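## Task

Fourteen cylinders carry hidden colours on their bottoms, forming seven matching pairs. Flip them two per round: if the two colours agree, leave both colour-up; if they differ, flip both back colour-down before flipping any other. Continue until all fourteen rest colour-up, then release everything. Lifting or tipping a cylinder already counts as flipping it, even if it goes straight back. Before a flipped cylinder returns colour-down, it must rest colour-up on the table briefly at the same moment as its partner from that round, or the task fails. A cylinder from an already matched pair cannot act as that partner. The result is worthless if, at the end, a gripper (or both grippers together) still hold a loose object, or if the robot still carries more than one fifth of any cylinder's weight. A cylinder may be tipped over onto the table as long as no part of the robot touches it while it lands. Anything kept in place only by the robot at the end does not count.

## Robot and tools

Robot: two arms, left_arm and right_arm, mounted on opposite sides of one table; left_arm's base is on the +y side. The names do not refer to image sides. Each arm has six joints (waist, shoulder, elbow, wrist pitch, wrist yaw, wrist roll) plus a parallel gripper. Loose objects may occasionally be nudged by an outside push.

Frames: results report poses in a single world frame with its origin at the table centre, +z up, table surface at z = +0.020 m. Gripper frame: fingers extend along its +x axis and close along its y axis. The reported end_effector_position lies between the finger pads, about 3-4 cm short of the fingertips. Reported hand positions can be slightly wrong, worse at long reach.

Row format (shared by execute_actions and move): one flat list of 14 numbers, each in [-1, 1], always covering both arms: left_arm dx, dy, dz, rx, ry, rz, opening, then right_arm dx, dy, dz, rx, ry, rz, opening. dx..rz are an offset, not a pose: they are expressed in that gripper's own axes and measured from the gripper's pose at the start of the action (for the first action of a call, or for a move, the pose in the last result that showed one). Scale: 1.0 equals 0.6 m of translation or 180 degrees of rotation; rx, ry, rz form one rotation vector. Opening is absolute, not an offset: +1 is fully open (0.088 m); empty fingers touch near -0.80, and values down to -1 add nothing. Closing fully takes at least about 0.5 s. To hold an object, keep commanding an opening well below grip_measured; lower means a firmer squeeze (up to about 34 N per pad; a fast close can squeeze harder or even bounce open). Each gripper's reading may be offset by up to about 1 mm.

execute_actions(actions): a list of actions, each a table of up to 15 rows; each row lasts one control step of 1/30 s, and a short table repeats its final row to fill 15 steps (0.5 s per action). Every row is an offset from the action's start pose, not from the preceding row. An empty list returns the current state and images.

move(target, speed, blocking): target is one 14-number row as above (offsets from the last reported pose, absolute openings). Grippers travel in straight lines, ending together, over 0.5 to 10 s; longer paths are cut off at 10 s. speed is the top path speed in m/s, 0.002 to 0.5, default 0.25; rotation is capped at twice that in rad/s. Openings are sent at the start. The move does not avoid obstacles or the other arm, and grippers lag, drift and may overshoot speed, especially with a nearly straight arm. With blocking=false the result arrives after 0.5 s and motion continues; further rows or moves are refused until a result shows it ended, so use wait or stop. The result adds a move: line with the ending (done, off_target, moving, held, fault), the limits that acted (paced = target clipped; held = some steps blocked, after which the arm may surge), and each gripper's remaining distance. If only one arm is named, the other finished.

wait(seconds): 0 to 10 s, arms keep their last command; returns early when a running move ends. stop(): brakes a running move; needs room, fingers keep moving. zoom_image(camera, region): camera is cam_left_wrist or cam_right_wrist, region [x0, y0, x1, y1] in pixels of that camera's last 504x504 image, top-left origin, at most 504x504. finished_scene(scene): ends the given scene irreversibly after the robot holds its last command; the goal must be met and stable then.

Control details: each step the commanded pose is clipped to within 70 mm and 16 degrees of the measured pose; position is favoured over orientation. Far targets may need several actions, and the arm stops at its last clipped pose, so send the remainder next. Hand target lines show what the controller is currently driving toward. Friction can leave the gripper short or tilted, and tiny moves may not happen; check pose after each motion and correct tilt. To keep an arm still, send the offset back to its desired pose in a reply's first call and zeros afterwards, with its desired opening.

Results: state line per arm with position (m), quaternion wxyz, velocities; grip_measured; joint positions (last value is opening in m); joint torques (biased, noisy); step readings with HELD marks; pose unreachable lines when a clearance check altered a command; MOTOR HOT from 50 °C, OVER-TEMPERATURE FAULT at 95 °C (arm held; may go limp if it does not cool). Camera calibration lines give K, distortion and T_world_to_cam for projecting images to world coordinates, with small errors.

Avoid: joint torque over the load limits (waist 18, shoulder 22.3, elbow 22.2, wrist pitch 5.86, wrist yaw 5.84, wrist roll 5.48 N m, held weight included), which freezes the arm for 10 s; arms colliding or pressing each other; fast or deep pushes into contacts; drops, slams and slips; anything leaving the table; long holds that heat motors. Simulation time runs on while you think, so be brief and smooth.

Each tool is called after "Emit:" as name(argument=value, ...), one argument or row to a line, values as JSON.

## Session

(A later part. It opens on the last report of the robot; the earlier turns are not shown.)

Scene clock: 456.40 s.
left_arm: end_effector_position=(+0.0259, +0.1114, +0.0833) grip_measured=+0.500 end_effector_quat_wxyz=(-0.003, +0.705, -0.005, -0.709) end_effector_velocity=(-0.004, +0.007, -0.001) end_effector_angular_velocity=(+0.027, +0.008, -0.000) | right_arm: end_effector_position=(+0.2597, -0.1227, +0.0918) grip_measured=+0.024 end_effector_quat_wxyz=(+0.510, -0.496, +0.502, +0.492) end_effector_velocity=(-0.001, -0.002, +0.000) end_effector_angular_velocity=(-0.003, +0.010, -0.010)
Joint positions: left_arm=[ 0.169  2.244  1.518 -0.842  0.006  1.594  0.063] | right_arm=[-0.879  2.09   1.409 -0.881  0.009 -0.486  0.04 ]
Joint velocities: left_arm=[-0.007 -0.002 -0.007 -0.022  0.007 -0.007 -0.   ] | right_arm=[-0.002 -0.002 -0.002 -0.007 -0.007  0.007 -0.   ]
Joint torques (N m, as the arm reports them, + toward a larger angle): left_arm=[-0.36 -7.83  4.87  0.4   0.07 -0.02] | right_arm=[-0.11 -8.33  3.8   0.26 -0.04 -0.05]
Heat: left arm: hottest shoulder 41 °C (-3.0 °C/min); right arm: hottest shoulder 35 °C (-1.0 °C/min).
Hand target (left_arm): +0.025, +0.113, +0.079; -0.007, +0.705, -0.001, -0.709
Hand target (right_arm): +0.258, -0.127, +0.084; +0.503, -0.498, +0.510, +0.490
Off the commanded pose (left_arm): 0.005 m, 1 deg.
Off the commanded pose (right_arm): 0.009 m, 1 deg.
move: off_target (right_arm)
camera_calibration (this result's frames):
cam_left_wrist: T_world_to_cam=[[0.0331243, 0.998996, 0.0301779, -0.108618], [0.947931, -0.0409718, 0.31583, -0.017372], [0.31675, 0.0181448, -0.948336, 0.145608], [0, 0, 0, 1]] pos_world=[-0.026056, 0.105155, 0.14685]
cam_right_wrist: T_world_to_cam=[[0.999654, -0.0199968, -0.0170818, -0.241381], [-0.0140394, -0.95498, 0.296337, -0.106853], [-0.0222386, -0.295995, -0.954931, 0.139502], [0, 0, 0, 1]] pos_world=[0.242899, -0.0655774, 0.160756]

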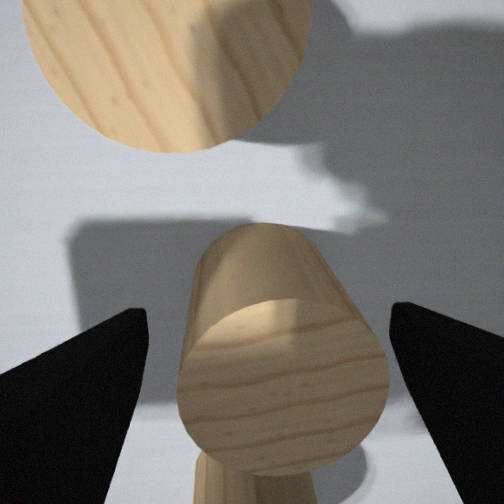

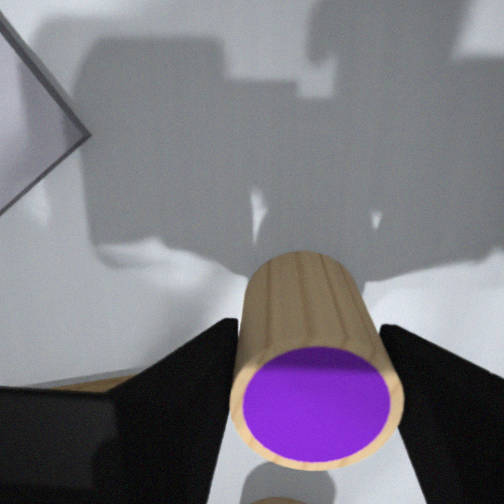

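Emit:
execute_actions(
  actions=[
    [[0,0,0,0,0,0,-0.3,0.013,0,-0.004,0,0.004,0,-0.3]],
    [[0,0,0,0,0,0,-0.3,0,0,0,0,0,0,0.5]],
  ],
)

Emit:
move(
  target=[-0.2,0,0,0,0,0,-0.3,-0.16,0,0,0,0,0,0.5],
  speed=0.25,
)

Emit:
move(
  target=[-0.105,0.152,0.023,0,0,0.506,-0.3,-0.12,0.413,0.008,0,-0.495,0,0.8],
  speed=0.35,
)

Scene clock: 460.20 s.
left_arm: end_effector_position=(+0.0259, +0.1112, +0.0832) grip_measured=+0.037 end_effector_quat_wxyz=(-0.003, +0.705, -0.005, -0.709) end_effector_velocity=(+0.002, -0.001, +0.000) end_effector_angular_velocity=(-0.007, -0.022, -0.024) | right_arm: end_effector_position=(+0.2611, -0.1209, +0.0916) grip_measured=+0.493 end_effector_quat_wxyz=(+0.514, -0.495, +0.498, +0.492) end_effector_velocity=(-0.001, -0.002, +0.000) end_effector_angular_velocity=(-0.003, +0.010, -0.010)
Joint positions: left_arm=[ 0.169  2.245  1.518 -0.841  0.006  1.594  0.041] | right_arm=[-0.879  2.09   1.409 -0.87   0.011 -0.486  0.063]
Joint velocities: left_arm=[-0.002 -0.002 -0.002  0.007 -0.022  0.022 -0.   ] | right_arm=[-0.002 -0.002 -0.002 -0.007 -0.007  0.007  0.003]
Joint torques (N m, as the arm reports them, + toward a larger angle): left_arm=[-0.04 -8.64  5.32  0.23  0.05  0.  ] | right_arm=[ 0.05 -9.74  5.17  0.13 -0.02 -0.01]
Heat: left arm: hottest shoulder 42 °C (-1.0 °C/min); right arm: hottest shoulder 36 °C (+1.0 °C/min).
Hand target (left_arm): +0.026, +0.111, +0.083; -0.003, +0.705, -0.005, -0.709
Hand target (right_arm): +0.261, -0.121, +0.092; +0.514, -0.495, +0.498, +0.492
Off the commanded pose (left_arm): 0.000 m, 0 deg.
Off the commanded pose (right_arm): 0.000 m, 0 deg.
Step readings (end_effector_position; steps 1 to 15: 1st action; 16 to 30: 2nd action):
0: left_arm (+0.0259, +0.1113, +0.0832) | right_arm (+0.2597, -0.1227, +0.0916)
1: left_arm (+0.0259, +0.1113, +0.0832) | right_arm (+0.2598, -0.1226, +0.0916)
2: left_arm (+0.0259, +0.1114, +0.0832) | right_arm (+0.2600, -0.1221, +0.0916)
4: left_arm (+0.0259, +0.1113, +0.0832) | right_arm (+0.2606, -0.1214, +0.0916)
8: left_arm (+0.0259, +0.1112, +0.0832) | right_arm (+0.2609, -0.1210, +0.0916)
15: left_arm (+0.0259, +0.1112, +0.0832) | right_arm (+0.2611, -0.1209, +0.0916)
16: left_arm (+0.0259, +0.1112, +0.0832) | right_arm (+0.2612, -0.1209, +0.0916)
17: left_arm (+0.0259, +0.1112, +0.0832) | right_arm (+0.2612, -0.1209, +0.0916)
19: left_arm (+0.0259, +0.1112, +0.0832) | right_arm (+0.2611, -0.1209, +0.0916)
23: left_arm (+0.0259, +0.1112, +0.0832) | right_arm (+0.2611, -0.1209, +0.0916)
30: end_effector_position above
camera_calibration (this result's frames):
cam_left_wrist: T_world_to_cam=[[0.033124, 0.999018, 0.029416, -0.108353], [0.947928, -0.0407308, 0.31587, -0.0173659], [0.316758, 0.0174214, -0.948346, 0.145552], [0, 0, 0, 1]] pos_world=[-0.0260542, 0.105003, 0.146707]
cam_right_wrist: T_world_to_cam=[[0.999751, -0.0199194, -0.0100278, -0.243451], [-0.0161825, -0.957377, 0.288389, -0.103994], [-0.0153449, -0.288155, -0.957461, 0.139289], [0, 0, 0, 1]] pos_world=[0.243845, -0.0642745, 0.160913]

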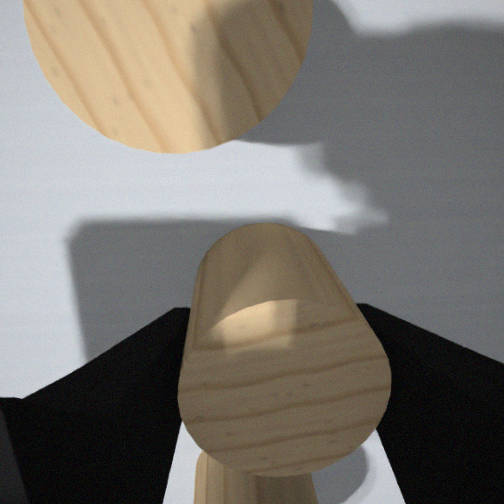

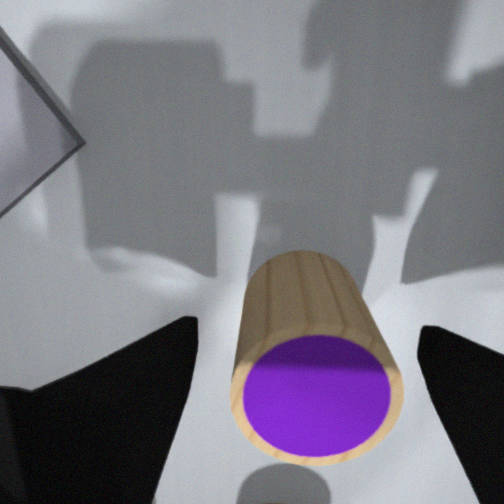

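Scene clock: 461.23 s.
left_arm: end_effector_position=(+0.0259, +0.1130, +0.1978) grip_measured=+0.036 end_effector_quat_wxyz=(-0.008, +0.705, -0.000, -0.709) end_effector_velocity=(-0.000, -0.000, +0.003) end_effector_angular_velocity=(-0.002, +0.007, +0.010) | right_arm: end_effector_position=(+0.2592, -0.1243, +0.1830) grip_measured=+0.500 end_effector_quat_wxyz=(+0.510, -0.497, +0.503, +0.491) end_effector_velocity=(-0.002, -0.004, +0.001) end_effector_angular_velocity=(-0.012, +0.015, +0.034)
Joint positions: left_arm=[ 0.169  2.119  1.79  -1.253  0.006  1.594  0.041] | right_arm=[-0.879  1.99   1.637 -1.211  0.011 -0.486  0.063]
Joint velocities: left_arm=[ 0.002 -0.002  0.007 -0.007  0.007 -0.007  0.   ] | right_arm=[-0.002 -0.002  0.002 -0.022 -0.007 -0.037 -0.   ]
Joint torques (N m, as the arm reports them, + toward a larger angle): left_arm=[ 0.   -9.01  7.16 -0.06  0.04  0.  ] | right_arm=[ 0.27 -9.93  7.   -0.04 -0.03  0.04]
Heat: left arm: hottest shoulder 42 °C (-1.0 °C/min); right arm: hottest shoulder 36 °C (+1.0 °C/min).
Hand target (left_arm): +0.026, +0.111, +0.203; -0.003, +0.705, -0.005, -0.709
Hand target (right_arm): +0.259, -0.122, +0.187; +0.514, -0.495, +0.498, +0.492
Off the commanded pose (left_arm): 0.006 m, 1 deg.
Off the commanded pose (right_arm): 0.005 m, 1 deg.
move: done
camera_calibration (this result's frames):
cam_left_wrist: T_world_to_cam=[[0.0331301, 0.99852, 0.0431259, -0.116181], [0.94798, -0.0450633, 0.315123, -0.0528376], [0.3166, 0.0304425, -0.94807, 0.252696], [0, 0, 0, 1]] pos_world=[-0.0260655, 0.105935, 0.261234]
cam_right_wrist: T_world_to_cam=[[0.999668, -0.0200675, -0.0161426, -0.239572], [-0.0143187, -0.954052, 0.299299, -0.135699], [-0.021407, -0.298968, -0.954023, 0.225352], [0, 0, 0, 1]] pos_world=[0.242374, -0.066898, 0.251739]

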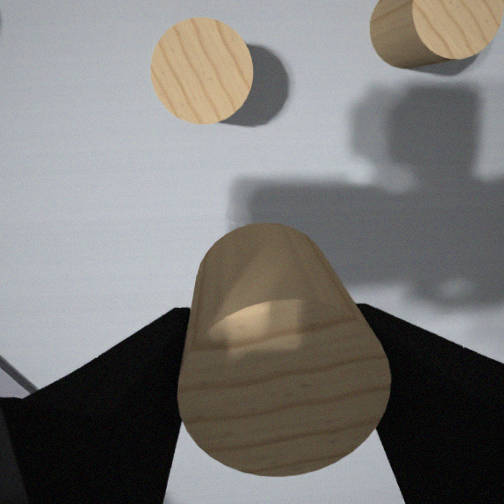

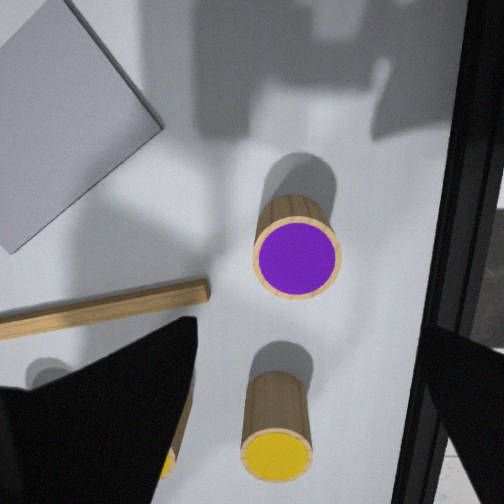

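Scene clock: 464.10 s.
left_arm: end_effector_position=(+0.0112, +0.0224, +0.2628) grip_measured=+0.035 end_effector_quat_wxyz=(+0.496, +0.492, -0.508, -0.503) end_effector_velocity=(-0.000, -0.001, -0.001) end_effector_angular_velocity=(-0.002, +0.007, +0.005) | right_arm: end_effector_position=(+0.0110, -0.1140, +0.2605) grip_measured=+0.800 end_effector_quat_wxyz=(+0.713, +0.007, +0.004, +0.701) end_effector_velocity=(-0.001, -0.001, -0.004) end_effector_angular_velocity=(-0.002, -0.008, +0.010)
Joint positions: left_arm=[0.136 1.962 0.83  1.142 0.002 1.572 0.041] | right_arm=[-0.045  1.352  0.281  1.075  0.34   0.013  0.078]
Joint velocities: left_arm=[-0.002  0.007  0.002  0.007 -0.007 -0.007 -0.   ] | right_arm=[ 0.002  0.012 -0.012  0.022 -0.007 -0.007 -0.   ]
Joint torques (N m, as the arm reports them, + toward a larger angle): left_arm=[-0.38 -6.54  5.32  2.12 -0.23 -0.11] | right_arm=[ 0.23 -3.26  3.68  1.92  0.16 -0.21]
Heat: left arm: hottest shoulder 42 °C (-1.0 °C/min); right arm: hottest shoulder 36 °C (+1.0 °C/min).
Hand target (left_arm): +0.011, +0.022, +0.260; +0.498, +0.493, -0.506, -0.503
Hand target (right_arm): +0.011, -0.116, +0.253; +0.713, -0.004, +0.006, +0.701
Off the commanded pose (left_arm): 0.003 m, 1 deg.
Off the commanded pose (right_arm): 0.009 m, 2 deg.
move: off_target (right_arm)
camera_calibration (this result's frames):
cam_left_wrist: T_world_to_cam=[[0.0231381, 0.0225547, -0.999478, 0.267944], [0.953502, 0.300003, 0.0288438, 0.00389784], [0.300497, -0.953672, -0.0145644, 0.0986493], [0, 0, 0, 1]] pos_world=[-0.0395601, 0.0868663, 0.269128]
cam_right_wrist: T_world_to_cam=[[0.999882, 0.0119852, -0.00960996, 0.0119432], [-0.00561945, -0.296852, -0.954907, 0.248852], [-0.0142975, 0.954848, -0.29675, 0.268639], [0, 0, 0, 1]] pos_world=[-0.00670254, -0.182781, 0.317464]

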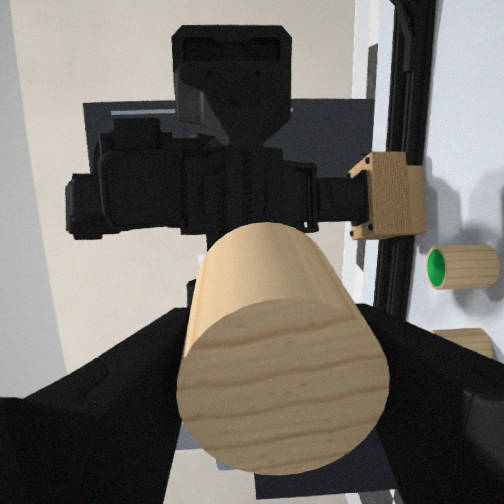

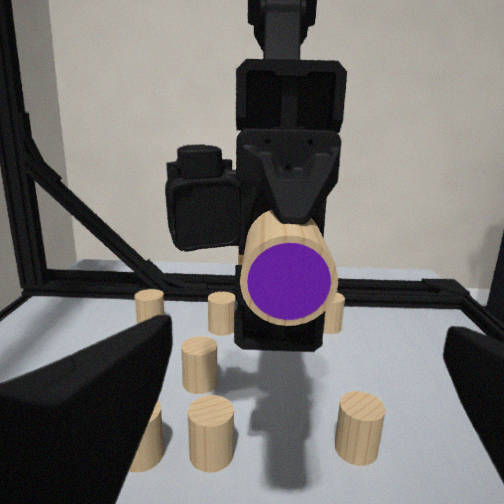

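Emit:
move(
  target=[0,0,0,0,0,0,-0.3,0.124,0,0.003,0,0,0,0.8],
  speed=0.12,
)

Emit:
execute_actions(
  actions=[
    [[0,0,0,0,0,0,-0.3,0,0,0,0,0,0,-0.3]],
    [[0,0,0,0,0,0,-0.3,0,0,0,0,0,0,-0.3]],
    [[0,0,0,0,0,0,0.5,0,0,0,0,0,0,-0.3]],
  ],
)

Emit:
move(
  target=[-0.1,0,0,0,0,0,0.5,-0.1,0,0,0,0,0,-0.3],
  speed=0.2,
)

Emit:
move(
  target=[-0.16,-0.157,0.252,0,0,-0.5,0.5,0.07,-0.407,-0.137,0,0.508,0,-0.3],
  speed=0.35,
)

Scene clock: 468.43 s.
left_arm: end_effector_position=(+0.0112, +0.0224, +0.2622) grip_measured=+0.034 end_effector_quat_wxyz=(+0.496, +0.492, -0.508, -0.503) end_effector_velocity=(-0.000, -0.000, +0.000) end_effector_angular_velocity=(+0.003, +0.007, +0.005) | right_arm: end_effector_position=(+0.0123, -0.0429, +0.2635) grip_measured=+0.800 end_effector_quat_wxyz=(+0.713, +0.008, +0.003, +0.701) end_effector_velocity=(-0.001, +0.002, +0.001) end_effector_angular_velocity=(+0.007, -0.006, +0.005)
Joint positions: left_arm=[0.136 1.963 0.829 1.142 0.002 1.571 0.041] | right_arm=[-0.133  1.627  0.534  1.1    0.253  0.013  0.078]
Joint velocities: left_arm=[-0.002 -0.002  0.002 -0.007 -0.007 -0.007 -0.   ] | right_arm=[-0.002  0.007  0.007  0.007 -0.007 -0.007 -0.   ]
Joint torques (N m, as the arm reports them, + toward a larger angle): left_arm=[-0.07 -7.24  5.55  1.68 -0.02 -0.04] | right_arm=[-0.15 -5.02  6.56  1.64 -0.12 -0.01]
Heat: left arm: hottest shoulder 42 °C (-1.0 °C/min); right arm: hottest shoulder 36 °C (+1.0 °C/min).
Hand target (left_arm): +0.011, +0.022, +0.263; +0.496, +0.492, -0.508, -0.503
Hand target (right_arm): +0.012, -0.040, +0.263; +0.713, +0.006, +0.004, +0.701
Off the commanded pose (left_arm): 0.001 m, 0 deg.
Off the commanded pose (right_arm): 0.003 m, 0 deg.
move: done
camera_calibration (this result's frames):
cam_left_wrist: T_world_to_cam=[[0.0227807, 0.0237068, -0.999459, 0.26731], [0.953513, 0.299966, 0.0288485, 0.00390889], [0.300488, -0.953655, -0.0157713, 0.098974], [0, 0, 0, 1]] pos_world=[-0.0395572, 0.0868775, 0.268614]
cam_right_wrist: T_world_to_cam=[[0.999894, 0.0112494, -0.00928775, 0.0097576], [-0.0055763, -0.293583, -0.955917, 0.273237], [-0.0134802, 0.955867, -0.293489, 0.200919], [0, 0, 0, 1]] pos_world=[-0.00552449, -0.111944, 0.32025]

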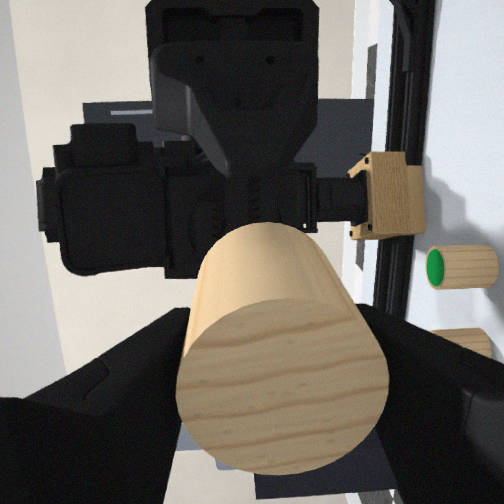

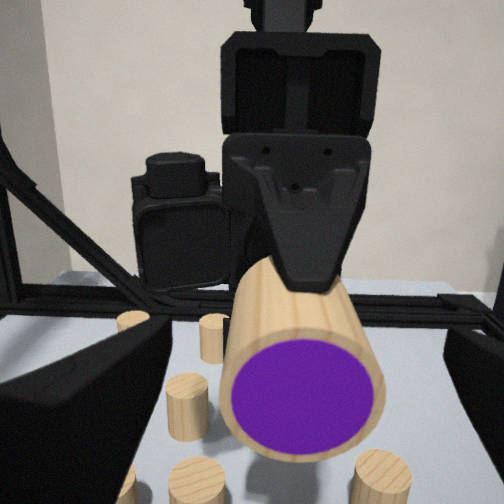

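Scene clock: 469.93 s.
left_arm: end_effector_position=(+0.0127, +0.0224, +0.2622) grip_measured=+0.493 end_effector_quat_wxyz=(+0.497, +0.494, -0.507, -0.502) end_effector_velocity=(-0.000, +0.001, -0.001) end_effector_angular_velocity=(+0.007, -0.007, +0.005) | right_arm: end_effector_position=(+0.0109, -0.0431, +0.2635) grip_measured=+0.025 end_effector_quat_wxyz=(+0.712, +0.008, +0.003, +0.703) end_effector_velocity=(+0.000, -0.000, -0.005) end_effector_angular_velocity=(-0.022, -0.027, +0.005)
Joint positions: left_arm=[0.139 1.963 0.829 1.142 0.001 1.572 0.063] | right_arm=[-0.131  1.627  0.534  1.1    0.25   0.013  0.04 ]
Joint velocities: left_arm=[-0.002 -0.002 -0.002 -0.007 -0.007  0.007  0.003] | right_arm=[-0.002 -0.002 -0.002 -0.022 -0.007 -0.022 -0.   ]
Joint torques (N m, as the arm reports them, + toward a larger angle): left_arm=[ 0.04 -7.04  5.46  1.74  0.01 -0.05] | right_arm=[ 0.05 -6.37  5.28  1.83  0.02  0.  ]
Heat: left arm: hottest shoulder 42 °C (-1.0 °C/min); right arm: hottest shoulder 36 °C (+1.0 °C/min).
Hand target (left_arm): +0.013, +0.022, +0.262; +0.497, +0.494, -0.507, -0.502
Hand target (right_arm): +0.011, -0.043, +0.263; +0.712, +0.008, +0.003, +0.703
Off the commanded pose (left_arm): 0.000 m, 0 deg.
Off the commanded pose (right_arm): 0.000 m, 0 deg.
Step readings (end_effector_position; steps 1 to 15: 1st action; 16 to 30: 2nd action; 31 to 45: 3rd action):
0: left_arm (+0.0112, +0.0224, +0.2622) | right_arm (+0.0123, -0.0429, +0.2635)
1: left_arm (+0.0112, +0.0224, +0.2622) | right_arm (+0.0123, -0.0429, +0.2635)
2: left_arm (+0.0112, +0.0224, +0.2622) | right_arm (+0.0123, -0.0429, +0.2635)
4: left_arm (+0.0112, +0.0224, +0.2622) | right_arm (+0.0123, -0.0429, +0.2635)
8: left_arm (+0.0127, +0.0224, +0.2622) | right_arm (+0.0109, -0.0431, +0.2635)
15: left_arm (+0.0127, +0.0224, +0.2622) | right_arm (+0.0109, -0.0431, +0.2635)
16: left_arm (+0.0127, +0.0224, +0.2622) | right_arm (+0.0109, -0.0431, +0.2635)
17: left_arm (+0.0127, +0.0224, +0.2622) | right_arm (+0.0109, -0.0431, +0.2635)
19: left_arm (+0.0127, +0.0224, +0.2622) | right_arm (+0.0109, -0.0431, +0.2635)
23: left_arm (+0.0127, +0.0224, +0.2622) | right_arm (+0.0109, -0.0431, +0.2635)
30: left_arm (+0.0127, +0.0224, +0.2622) | right_arm (+0.0109, -0.0431, +0.2635)
31: left_arm (+0.0127, +0.0224, +0.2622) | right_arm (+0.0109, -0.0431, +0.2635)
32: left_arm (+0.0127, +0.0224, +0.2622) | right_arm (+0.0109, -0.0431, +0.2635)
34: left_arm (+0.0127, +0.0224, +0.2622) | right_arm (+0.0109, -0.0431, +0.2635)
38: left_arm (+0.0127, +0.0224, +0.2622) | right_arm (+0.0109, -0.0431, +0.2635)
45: end_effector_position above
camera_calibration (this result's frames):
cam_left_wrist: T_world_to_cam=[[0.0230619, 0.0237866, -0.999451, 0.267269], [0.952351, 0.303605, 0.0292008, 0.002329], [0.304133, -0.952501, -0.0156515, 0.0983914], [0, 0, 0, 1]] pos_world=[-0.0383058, 0.0866534, 0.268595]
cam_right_wrist: T_world_to_cam=[[0.999826, 0.0162078, -0.00926885, 0.011312], [-0.00410233, -0.293602, -0.955919, 0.273175], [-0.0182147, 0.95579, -0.293485, 0.201075], [0, 0, 0, 1]] pos_world=[-0.00652683, -0.112164, 0.32025]

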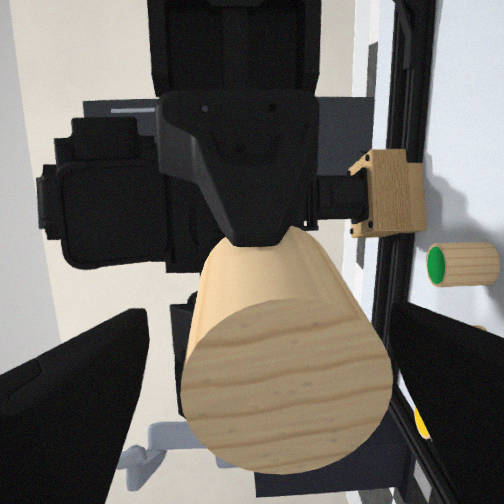

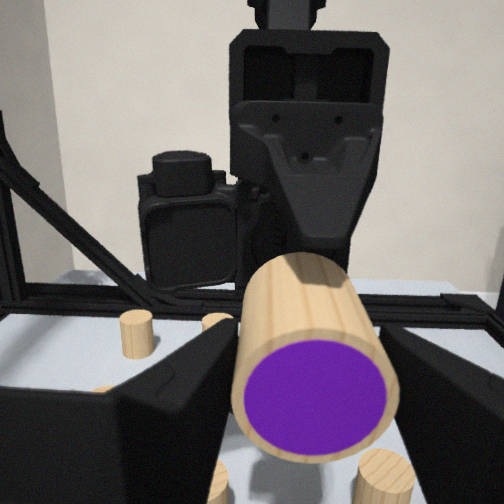

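Scene clock: 470.83 s.
left_arm: end_effector_position=(+0.0138, +0.0804, +0.2582) grip_measured=+0.500 end_effector_quat_wxyz=(+0.495, +0.496, -0.505, -0.505) end_effector_velocity=(+0.002, +0.004, -0.005) end_effector_angular_velocity=(+0.018, +0.022, +0.020) | right_arm: end_effector_position=(+0.0099, -0.0999, +0.2646) grip_measured=+0.025 end_effector_quat_wxyz=(+0.711, +0.009, +0.002, +0.703) end_effector_velocity=(-0.001, -0.004, -0.000) end_effector_angular_velocity=(-0.002, -0.008, +0.010)
Joint positions: left_arm=[0.139 1.811 0.58  1.23  0.001 1.572 0.063] | right_arm=[-0.064  1.404  0.333  1.081  0.316  0.013  0.04 ]
Joint velocities: left_arm=[-0.002 -0.007 -0.017 -0.007 -0.022 -0.022 -0.   ] | right_arm=[ 0.002 -0.017 -0.012 -0.007 -0.007 -0.007 -0.   ]
Joint torques (N m, as the arm reports them, + toward a larger angle): left_arm=[-0.27 -6.93  4.36  2.   -0.03 -0.06] | right_arm=[ 0.34 -5.65  3.84  1.77  0.14 -0.01]
Heat: left arm: hottest shoulder 42 °C (-1.0 °C/min); right arm: hottest shoulder 36 °C (+1.0 °C/min).
Hand target (left_arm): +0.014, +0.082, +0.262; +0.497, +0.494, -0.507, -0.502
Hand target (right_arm): +0.010, -0.103, +0.263; +0.712, +0.008, +0.003, +0.703
Off the commanded pose (left_arm): 0.004 m, 1 deg.
Off the commanded pose (right_arm): 0.004 m, 0 deg.
move: done
camera_calibration (this result's frames):
cam_left_wrist: T_world_to_cam=[[0.0232332, 0.0333155, -0.999175, 0.261096], [0.952345, 0.303312, 0.0322576, -0.016923], [0.304136, -0.952309, -0.0246809, 0.155571], [0, 0, 0, 1]] pos_world=[-0.0372644, 0.144586, 0.265266]
cam_right_wrist: T_world_to_cam=[[0.999798, 0.0170046, -0.010705, 0.0137583], [-0.00530248, -0.290596, -0.956831, 0.258106], [-0.0193814, 0.956695, -0.290447, 0.25498], [0, 0, 0, 1]] pos_world=[-0.00744502, -0.169167, 0.32117]

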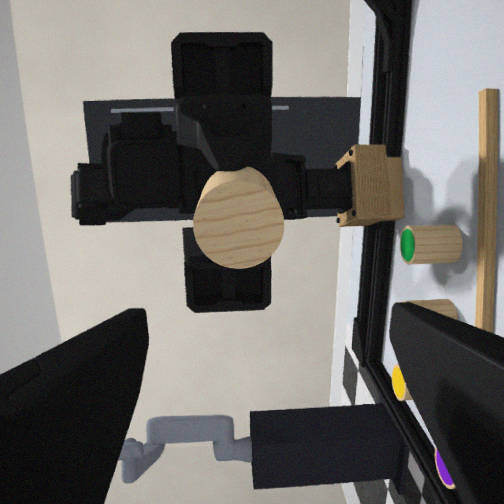

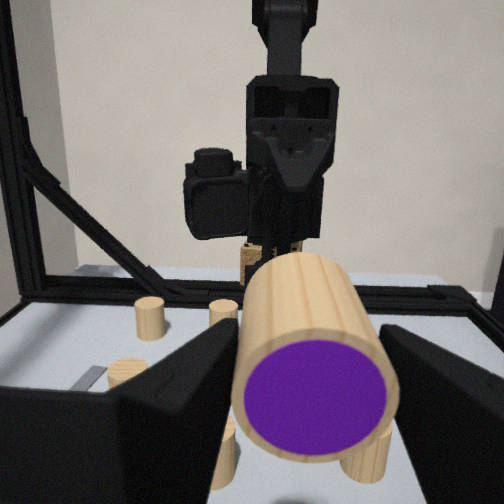

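Scene clock: 473.77 s.
left_arm: end_effector_position=(-0.1337, +0.1790, +0.1641) grip_measured=+0.500 end_effector_quat_wxyz=(-0.004, +0.706, -0.004, -0.708) end_effector_velocity=(-0.000, +0.003, -0.003) end_effector_angular_velocity=(+0.013, -0.014, +0.000) | right_arm: end_effector_position=(+0.2522, -0.0608, +0.1850) grip_measured=+0.025 end_effector_quat_wxyz=(+0.504, -0.495, +0.508, +0.492) end_effector_velocity=(+0.001, -0.003, -0.002) end_effector_angular_velocity=(-0.017, +0.016, -0.000)
Joint positions: left_arm=[-0.271  2.008  1.487 -1.049  0.002  1.156  0.063] | right_arm=[-0.797  2.233  2.02  -1.365  0.001 -0.403  0.04 ]
Joint velocities: left_arm=[-0.007  0.007 -0.002 -0.007 -0.007 -0.007 -0.   ] | right_arm=[-0.007  0.012  0.012 -0.022 -0.007 -0.007 -0.   ]
Joint torques (N m, as the arm reports them, + toward a larger angle): left_arm=[-0.21 -6.77  6.85  0.    0.23 -0.07] | right_arm=[ 0.   -9.62  7.29 -0.11  0.07 -0.2 ]
Heat: left arm: hottest shoulder 42 °C (+0.0 °C/min); right arm: hottest shoulder 36 °C (+1.0 °C/min).
Hand target (left_arm): -0.136, +0.178, +0.163; -0.006, +0.705, -0.002, -0.710
Hand target (right_arm): +0.254, -0.059, +0.181; +0.500, -0.498, +0.509, +0.492
Off the commanded pose (left_arm): 0.002 m, 0 deg.
Off the commanded pose (right_arm): 0.006 m, 1 deg.
move: done
camera_calibration (this result's frames):
cam_left_wrist: T_world_to_cam=[[0.0341508, 0.998893, 0.0323499, -0.173429], [0.946721, -0.042705, 0.319211, 0.110786], [0.320239, 0.0197251, -0.947132, 0.271564], [0, 0, 0, 1]] pos_world=[-0.185926, 0.172612, 0.227453]
cam_right_wrist: T_world_to_cam=[[0.999315, -0.0202486, -0.0309884, -0.228478], [-0.0097715, -0.951732, 0.306773, -0.0781985], [-0.0357044, -0.30626, -0.951278, 0.248763], [0, 0, 0, 1]] pos_world=[0.236439, -0.00286399, 0.253552]

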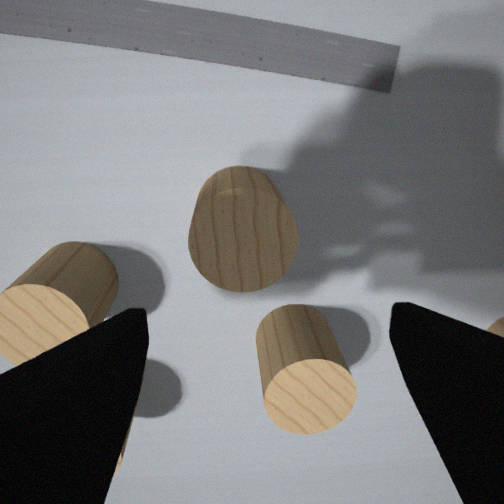

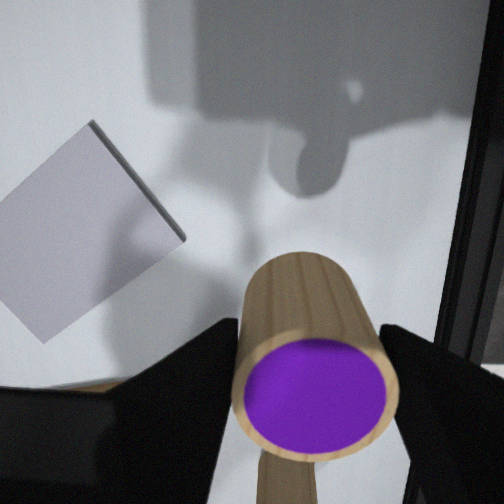

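Emit:
move(
  target=[0.142,0.006,0.013,0,0,0,0.5,0.162,0,0,0,0,0,-0.3],
  speed=0.07,
)

Scene clock: 476.80 s.
left_arm: end_effector_position=(-0.1413, +0.1735, +0.0832) grip_measured=+0.500 end_effector_quat_wxyz=(-0.002, +0.705, -0.008, -0.709) end_effector_velocity=(-0.000, -0.001, +0.000) end_effector_angular_velocity=(-0.010, -0.003, +0.020) | right_arm: end_effector_position=(+0.2536, -0.0578, +0.0976) grip_measured=+0.025 end_effector_quat_wxyz=(+0.512, -0.492, +0.500, +0.496) end_effector_velocity=(+0.001, -0.003, +0.000) end_effector_angular_velocity=(-0.010, -0.004, -0.010)
Joint positions: left_arm=[-0.283  2.154  1.362 -0.769  0.002  1.145  0.063] | right_arm=[-0.797  2.276  1.74  -1.018  0.001 -0.404  0.04 ]
Joint velocities: left_arm=[-0.002 -0.002 -0.002  0.007 -0.007 -0.022 -0.   ] | right_arm=[-0.002 -0.002 -0.002 -0.007  0.007  0.007 -0.   ]
Joint torques (N m, as the arm reports them, + toward a larger angle): left_arm=[-0.16 -7.23  4.75  0.46  0.06 -0.11] | right_arm=[ 0.06 -9.54  3.96  0.36 -0.03 -0.02]
Heat: left arm: hottest shoulder 42 °C (+0.0 °C/min); right arm: hottest shoulder 37 °C (+2.0 °C/min).
Hand target (left_arm): -0.141, +0.176, +0.079; -0.005, +0.706, -0.005, -0.708
Hand target (right_arm): +0.252, -0.062, +0.088; +0.504, -0.495, +0.508, +0.492
Off the commanded pose (left_arm): 0.005 m, 1 deg.
Off the commanded pose (right_arm): 0.011 m, 1 deg.
move: off_target (right_arm)
camera_calibration (this result's frames):
cam_left_wrist: T_world_to_cam=[[0.0358044, 0.999085, 0.0234031, -0.164146], [0.948103, -0.0413622, 0.315262, 0.143799], [0.315942, 0.0109007, -0.948716, 0.198498], [0, 0, 0, 1]] pos_world=[-0.193173, 0.16778, 0.146825]
cam_right_wrist: T_world_to_cam=[[0.999595, -0.0192969, -0.020935, -0.233514], [-0.0125176, -0.958267, 0.285601, -0.0462163], [-0.0255725, -0.285223, -0.95812, 0.165856], [0, 0, 0, 1]] pos_world=[0.237083, -0.00148778, 0.16722]

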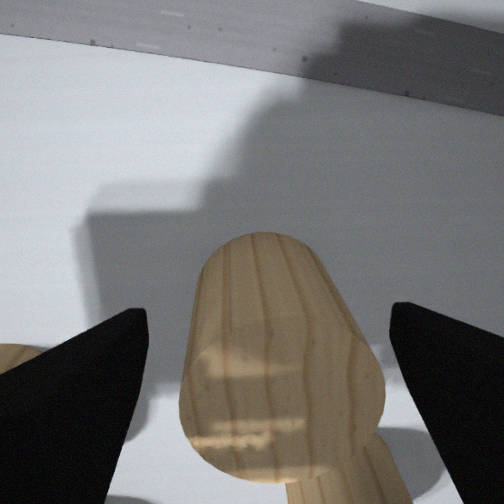

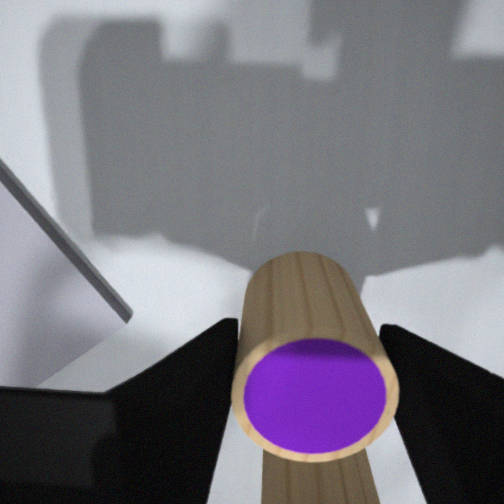

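Emit:
execute_actions(
  actions=[
    [[0,0,0,0,0,0,0.5,0.013,0,-0.004,0,0.004,0,-0.3]],
    [[0,0,0,0,0,0,0.5,0,0,0,0,0,0,0.5]],
  ],
)

Emit:
move(
  target=[0,0,0,0,0,0,0.5,-0.16,0,0,0,0,0,0.5],
  speed=0.2,
)

Emit:
execute_actions(
  actions=[
    [[0,0,0,0,0,0,-0.3,0,0,0,0,0,0,0.5]],
    [[0,0,0,0,0,0,-0.3,0,0,0,0,0,0,0.5]],
  ],
)

Emit:
move(
  target=[-0.2,0,0,0,0,0,-0.3,0,0,0,0,0,0,0.5],
  speed=0.25,
)

Emit:
move(
  target=[-0.1,0.258,-0.253,0,0,0.506,-0.3,-0.108,0.403,-0.1,0,-0.495,0,0.8],
  speed=0.35,
)

Scene clock: 480.73 s.
left_arm: end_effector_position=(-0.1413, +0.1735, +0.0830) grip_measured=+0.500 end_effector_quat_wxyz=(-0.002, +0.705, -0.008, -0.709) end_effector_velocity=(+0.001, +0.002, +0.000) end_effector_angular_velocity=(+0.004, -0.010, +0.020) | right_arm: end_effector_position=(+0.2543, -0.0565, +0.0974) grip_measured=+0.493 end_effector_quat_wxyz=(+0.514, -0.491, +0.498, +0.496) end_effector_velocity=(-0.004, -0.004, +0.000) end_effector_angular_velocity=(-0.011, +0.029, +0.020)
Joint positions: left_arm=[-0.283  2.154  1.362 -0.768  0.002  1.145  0.063] | right_arm=[-0.797  2.276  1.74  -1.01   0.002 -0.404  0.063]
Joint velocities: left_arm=[-0.002 -0.002 -0.002 -0.007 -0.007 -0.022  0.   ] | right_arm=[-0.002 -0.002 -0.002 -0.022 -0.022 -0.022  0.003]
Joint torques (N m, as the arm reports them, + toward a larger angle): left_arm=[ 0.04 -7.96  5.24  0.22  0.06  0.05] | right_arm=[  0.05 -11.22   5.45   0.09  -0.02  -0.02]
Heat: left arm: hottest shoulder 42 °C (+0.0 °C/min); right arm: hottest shoulder 38 °C (+3.0 °C/min).
Hand target (left_arm): -0.141, +0.173, +0.083; -0.002, +0.705, -0.008, -0.709
Hand target (right_arm): +0.254, -0.057, +0.097; +0.514, -0.491, +0.498, +0.496
Off the commanded pose (left_arm): 0.000 m, 0 deg.
Off the commanded pose (right_arm): 0.000 m, 0 deg.
Step readings (end_effector_position; steps 1 to 15: 1st action; 16 to 30: 2nd action):
0: left_arm (-0.1413, +0.1735, +0.0830) | right_arm (+0.2536, -0.0578, +0.0973)
1: left_arm (-0.1413, +0.1735, +0.0830) | right_arm (+0.2537, -0.0578, +0.0973)
2: left_arm (-0.1413, +0.1735, +0.0830) | right_arm (+0.2537, -0.0577, +0.0973)
4: left_arm (-0.1413, +0.1735, +0.0830) | right_arm (+0.2540, -0.0571, +0.0973)
8: left_arm (-0.1413, +0.1735, +0.0830) | right_arm (+0.2542, -0.0567, +0.0974)
15: left_arm (-0.1413, +0.1735, +0.0830) | right_arm (+0.2543, -0.0567, +0.0974)
16: left_arm (-0.1413, +0.1735, +0.0830) | right_arm (+0.2543, -0.0567, +0.0974)
17: left_arm (-0.1413, +0.1735, +0.0830) | right_arm (+0.2543, -0.0567, +0.0974)
19: left_arm (-0.1413, +0.1735, +0.0830) | right_arm (+0.2543, -0.0566, +0.0974)
23: left_arm (-0.1413, +0.1735, +0.0830) | right_arm (+0.2543, -0.0565, +0.0974)
30: end_effector_position above
camera_calibration (this result's frames):
cam_left_wrist: T_world_to_cam=[[0.0354234, 0.999098, 0.0234054, -0.164213], [0.948119, -0.0410014, 0.315259, 0.143802], [0.315935, 0.0110236, -0.948717, 0.198265], [0, 0, 0, 1]] pos_world=[-0.193163, 0.167775, 0.146606]
cam_right_wrist: T_world_to_cam=[[0.999657, -0.0191868, -0.0178529, -0.234485], [-0.0134299, -0.959987, 0.279721, -0.0441376], [-0.0225055, -0.279385, -0.959915, 0.165776], [0, 0, 0, 1]] pos_world=[0.237543, -0.000555163, 0.167291]

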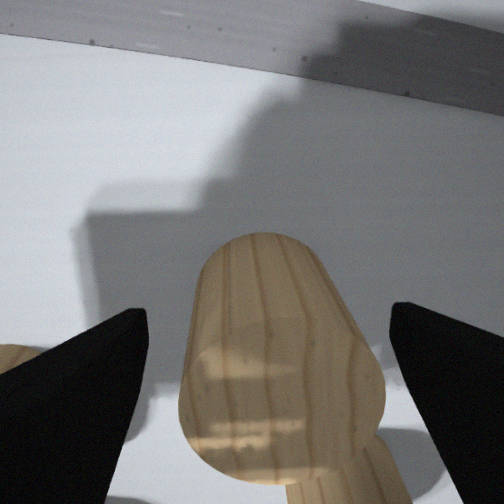

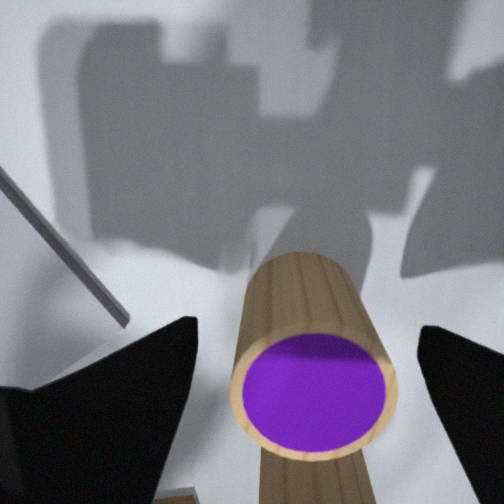

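Scene clock: 481.77 s.
left_arm: end_effector_position=(-0.1412, +0.1735, +0.0828) grip_measured=+0.500 end_effector_quat_wxyz=(-0.002, +0.705, -0.008, -0.709) end_effector_velocity=(+0.002, +0.004, -0.002) end_effector_angular_velocity=(+0.012, -0.014, +0.005) | right_arm: end_effector_position=(+0.2527, -0.0600, +0.1909) grip_measured=+0.500 end_effector_quat_wxyz=(+0.512, -0.492, +0.500, +0.495) end_effector_velocity=(-0.002, -0.004, +0.002) end_effector_angular_velocity=(-0.013, +0.013, +0.020)
Joint positions: left_arm=[-0.283  2.154  1.362 -0.768  0.002  1.145  0.063] | right_arm=[-0.797  2.213  2.01  -1.351  0.002 -0.404  0.063]
Joint velocities: left_arm=[-0.002  0.002 -0.007 -0.007 -0.007 -0.007 -0.   ] | right_arm=[-0.002 -0.002  0.002 -0.022 -0.007 -0.022 -0.   ]
Joint torques (N m, as the arm reports them, + toward a larger angle): left_arm=[-0.12 -8.13  5.31  0.26  0.06 -0.02] | right_arm=[  0.07 -10.92   6.97  -0.08  -0.03  -0.01]
Heat: left arm: hottest shoulder 43 °C (+1.0 °C/min); right arm: hottest shoulder 38 °C (+3.0 °C/min).
Hand target (left_arm): -0.141, +0.174, +0.083; -0.002, +0.705, -0.008, -0.709
Hand target (right_arm): +0.253, -0.058, +0.193; +0.514, -0.491, +0.498, +0.496
Off the commanded pose (left_arm): 0.000 m, 0 deg.
Off the commanded pose (right_arm): 0.003 m, 0 deg.
move: done
camera_calibration (this result's frames):
cam_left_wrist: T_world_to_cam=[[0.0354196, 0.99909, 0.0237561, -0.164283], [0.948068, -0.0411102, 0.315399, 0.143827], [0.316089, 0.0113511, -0.948662, 0.198087], [0, 0, 0, 1]] pos_world=[-0.193153, 0.167798, 0.146458]
cam_right_wrist: T_world_to_cam=[[0.999598, -0.019314, -0.0207369, -0.230738], [-0.0125777, -0.958122, 0.286083, -0.0749675], [-0.0253939, -0.285707, -0.95798, 0.254506], [0, 0, 0, 1]] pos_world=[0.236165, -0.00357031, 0.260474]

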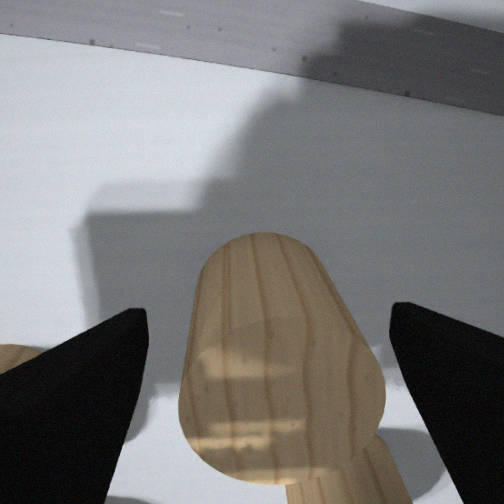

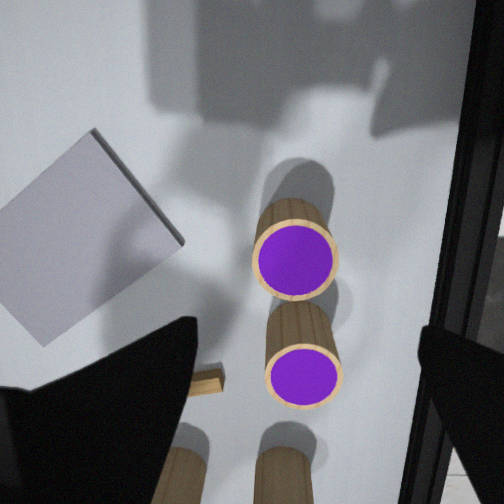

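Scene clock: 482.77 s.
left_arm: end_effector_position=(-0.1412, +0.1735, +0.0828) grip_measured=+0.034 end_effector_quat_wxyz=(-0.002, +0.705, -0.008, -0.709) end_effector_velocity=(+0.000, -0.001, +0.000) end_effector_angular_velocity=(-0.016, -0.017, -0.014) | right_arm: end_effector_position=(+0.2527, -0.0600, +0.1910) grip_measured=+0.500 end_effector_quat_wxyz=(+0.512, -0.492, +0.500, +0.495) end_effector_velocity=(-0.000, -0.006, +0.000) end_effector_angular_velocity=(-0.017, +0.016, +0.000)
Joint positions: left_arm=[-0.283  2.154  1.362 -0.768  0.002  1.145  0.041] | right_arm=[-0.797  2.213  2.01  -1.351  0.002 -0.404  0.063]
Joint velocities: left_arm=[-0.007 -0.002 -0.002  0.007 -0.022  0.007 -0.   ] | right_arm=[-0.007 -0.002 -0.002 -0.022 -0.007 -0.007 -0.   ]
Joint torques (N m, as the arm reports them, + toward a larger angle): left_arm=[-0.14 -8.01  5.21  0.25  0.07  0.  ] | right_arm=[  0.06 -11.05   5.72   0.11  -0.02  -0.03]
Heat: left arm: hottest shoulder 43 °C (+1.0 °C/min); right arm: hottest shoulder 39 °C (+4.0 °C/min).
Hand target (left_arm): -0.141, +0.174, +0.083; -0.002, +0.705, -0.008, -0.709
Hand target (right_arm): +0.253, -0.060, +0.191; +0.512, -0.492, +0.500, +0.495
Off the commanded pose (left_arm): 0.000 m, 0 deg.
Off the commanded pose (right_arm): 0.000 m, 0 deg.
Step readings (end_effector_position; steps 1 to 15: 1st action; 16 to 30: 2nd action):
0: left_arm (-0.1412, +0.1735, +0.0828) | right_arm (+0.2527, -0.0600, +0.1909)
1: left_arm (-0.1412, +0.1735, +0.0828) | right_arm (+0.2527, -0.0600, +0.1909)
2: left_arm (-0.1412, +0.1735, +0.0828) | right_arm (+0.2527, -0.0600, +0.1909)
4: left_arm (-0.1412, +0.1734, +0.0828) | right_arm (+0.2527, -0.0600, +0.1909)
8: left_arm (-0.1412, +0.1735, +0.0828) | right_arm (+0.2527, -0.0600, +0.1909)
15: left_arm (-0.1412, +0.1735, +0.0828) | right_arm (+0.2527, -0.0600, +0.1909)
16: left_arm (-0.1412, +0.1735, +0.0828) | right_arm (+0.2527, -0.0600, +0.1909)
17: left_arm (-0.1412, +0.1735, +0.0828) | right_arm (+0.2527, -0.0600, +0.1909)
19: left_arm (-0.1412, +0.1735, +0.0828) | right_arm (+0.2527, -0.0600, +0.1909)
23: left_arm (-0.1412, +0.1735, +0.0828) | right_arm (+0.2527, -0.0600, +0.1909)
30: end_effector_position above
camera_calibration (this result's frames):
cam_left_wrist: T_world_to_cam=[[0.0354075, 0.999094, 0.0236062, -0.164251], [0.947959, -0.0410553, 0.315733, 0.143725], [0.316416, 0.0111984, -0.948554, 0.198135], [0, 0, 0, 1]] pos_world=[-0.193123, 0.167784, 0.14644]
cam_right_wrist: T_world_to_cam=[[0.999598, -0.019314, -0.0207369, -0.230701], [-0.0125777, -0.958122, 0.286083, -0.0750862], [-0.0253939, -0.285707, -0.95798, 0.254633], [0, 0, 0, 1]] pos_world=[0.23613, -0.00364696, 0.260631]

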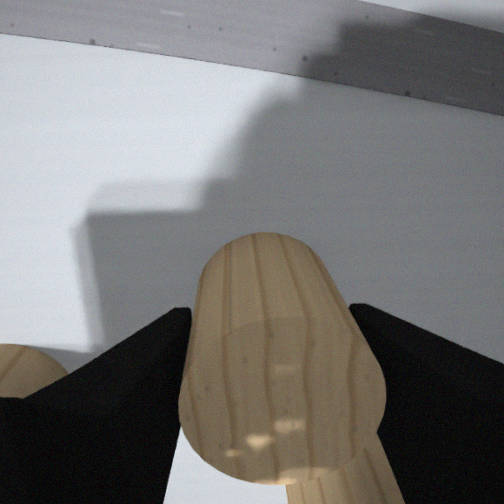

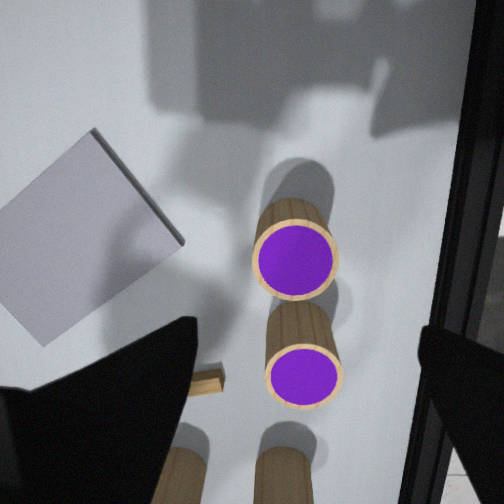

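Scene clock: 483.77 s.
left_arm: end_effector_position=(-0.1400, +0.1761, +0.1970) grip_measured=+0.034 end_effector_quat_wxyz=(-0.007, +0.707, -0.003, -0.707) end_effector_velocity=(+0.002, +0.004, +0.006) end_effector_angular_velocity=(+0.012, -0.014, +0.020) | right_arm: end_effector_position=(+0.2527, -0.0600, +0.1910) grip_measured=+0.500 end_effector_quat_wxyz=(+0.512, -0.492, +0.500, +0.495) end_effector_velocity=(+0.001, -0.003, +0.000) end_effector_angular_velocity=(-0.010, -0.004, +0.005)
Joint positions: left_arm=[-0.283  2.005  1.616 -1.186  0.002  1.145  0.041] | right_arm=[-0.797  2.213  2.01  -1.351  0.002 -0.404  0.063]
Joint velocities: left_arm=[-0.002 -0.007  0.012 -0.037 -0.007 -0.022 -0.   ] | right_arm=[-0.002 -0.002 -0.002 -0.007  0.007 -0.007 -0.   ]
Joint torques (N m, as the arm reports them, + toward a larger angle): left_arm=[-0.23 -8.54  7.18  0.    0.05 -0.04] | right_arm=[  0.04 -11.02   5.69   0.12  -0.04  -0.01]
Heat: left arm: hottest shoulder 43 °C (+2.0 °C/min); right arm: hottest shoulder 39 °C (+4.1 °C/min).
Hand target (left_arm): -0.141, +0.174, +0.203; -0.002, +0.705, -0.008, -0.709
Hand target (right_arm): +0.253, -0.060, +0.191; +0.512, -0.492, +0.500, +0.495
Off the commanded pose (left_arm): 0.006 m, 1 deg.
Off the commanded pose (right_arm): 0.000 m, 0 deg.
move: done
camera_calibration (this result's frames):
cam_left_wrist: T_world_to_cam=[[0.0352148, 0.998684, 0.0372786, -0.172227], [0.945944, -0.0453427, 0.321146, 0.10605], [0.322414, 0.0239544, -0.946296, 0.304119], [0, 0, 0, 1]] pos_world=[-0.192305, 0.169524, 0.26015]
cam_right_wrist: T_world_to_cam=[[0.999598, -0.019314, -0.0207369, -0.230701], [-0.0125777, -0.958122, 0.286083, -0.0750862], [-0.0253939, -0.285707, -0.95798, 0.254633], [0, 0, 0, 1]] pos_world=[0.23613, -0.00364696, 0.260631]

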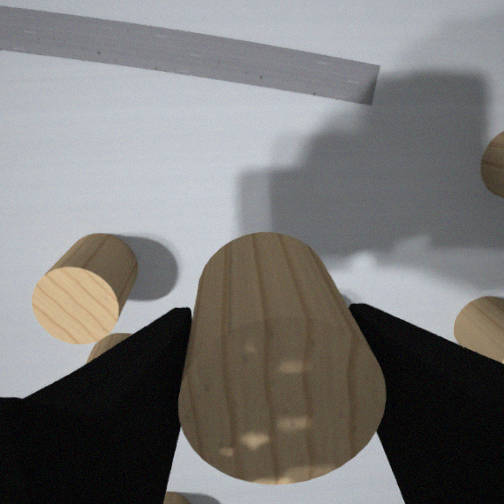

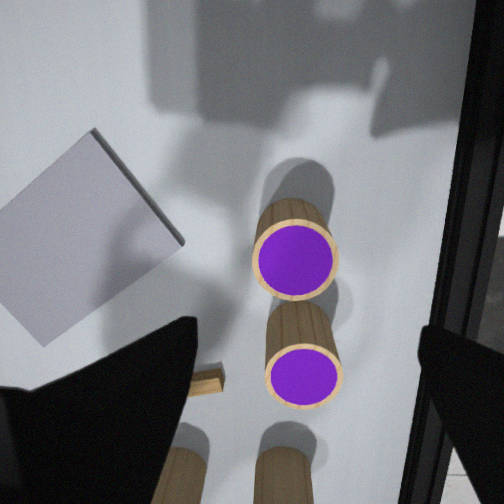

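Scene clock: 486.67 s.
left_arm: end_effector_position=(+0.0088, +0.0221, +0.2564) grip_measured=+0.034 end_effector_quat_wxyz=(+0.496, +0.495, -0.507, -0.501) end_effector_velocity=(+0.002, +0.000, -0.003) end_effector_angular_velocity=(+0.002, -0.007, +0.010) | right_arm: end_effector_position=(+0.0097, -0.1157, +0.2613) grip_measured=+0.800 end_effector_quat_wxyz=(+0.713, +0.013, +0.000, +0.701) end_effector_velocity=(+0.001, -0.001, -0.004) end_effector_angular_velocity=(-0.007, -0.010, -0.005)
Joint positions: left_arm=[ 0.127  1.983  0.827  1.163 -0.012  1.576  0.041] | right_arm=[-0.036  1.359  0.272  1.105  0.349  0.012  0.078]
Joint velocities: left_arm=[ 0.002  0.007 -0.002  0.007 -0.007  0.007  0.   ] | right_arm=[ 0.002  0.007 -0.007  0.007  0.007 -0.007 -0.   ]
Joint torques (N m, as the arm reports them, + toward a larger angle): left_arm=[ 0.24 -6.44  6.64  2.16  0.18  0.05] | right_arm=[ 0.38 -3.32  3.56  1.92  0.1  -0.24]
Heat: left arm: hottest shoulder 43 °C (+2.0 °C/min); right arm: hottest shoulder 39 °C (+4.0 °C/min).
Hand target (left_arm): +0.009, +0.020, +0.258; +0.497, +0.493, -0.512, -0.499
Hand target (right_arm): +0.010, -0.118, +0.254; +0.713, +0.002, +0.002, +0.701
Off the commanded pose (left_arm): 0.003 m, 1 deg.
Off the commanded pose (right_arm): 0.008 m, 2 deg.
move: done
camera_calibration (this result's frames):
cam_left_wrist: T_world_to_cam=[[0.0275371, 0.0248792, -0.999311, 0.261524], [0.95185, 0.304693, 0.033815, 0.00514818], [0.305325, -0.952126, -0.0152909, 0.0990676], [0, 0, 0, 1]] pos_world=[-0.0423497, 0.0862497, 0.262685]
cam_right_wrist: T_world_to_cam=[[0.999837, 0.01251, -0.0130516, 0.0142567], [-0.00896608, -0.283769, -0.958851, 0.251695], [-0.0156988, 0.958811, -0.28361, 0.267547], [0, 0, 0, 1]] pos_world=[-0.00779747, -0.185283, 0.317403]

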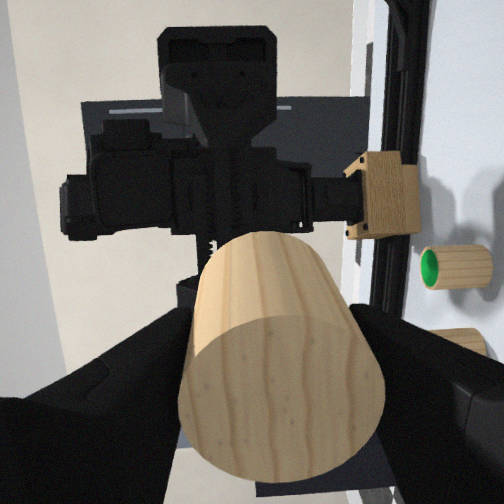

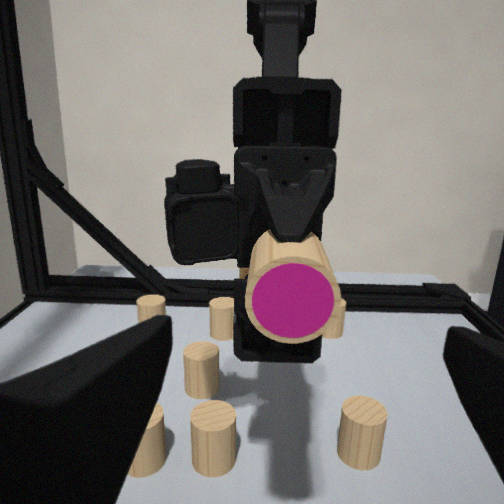

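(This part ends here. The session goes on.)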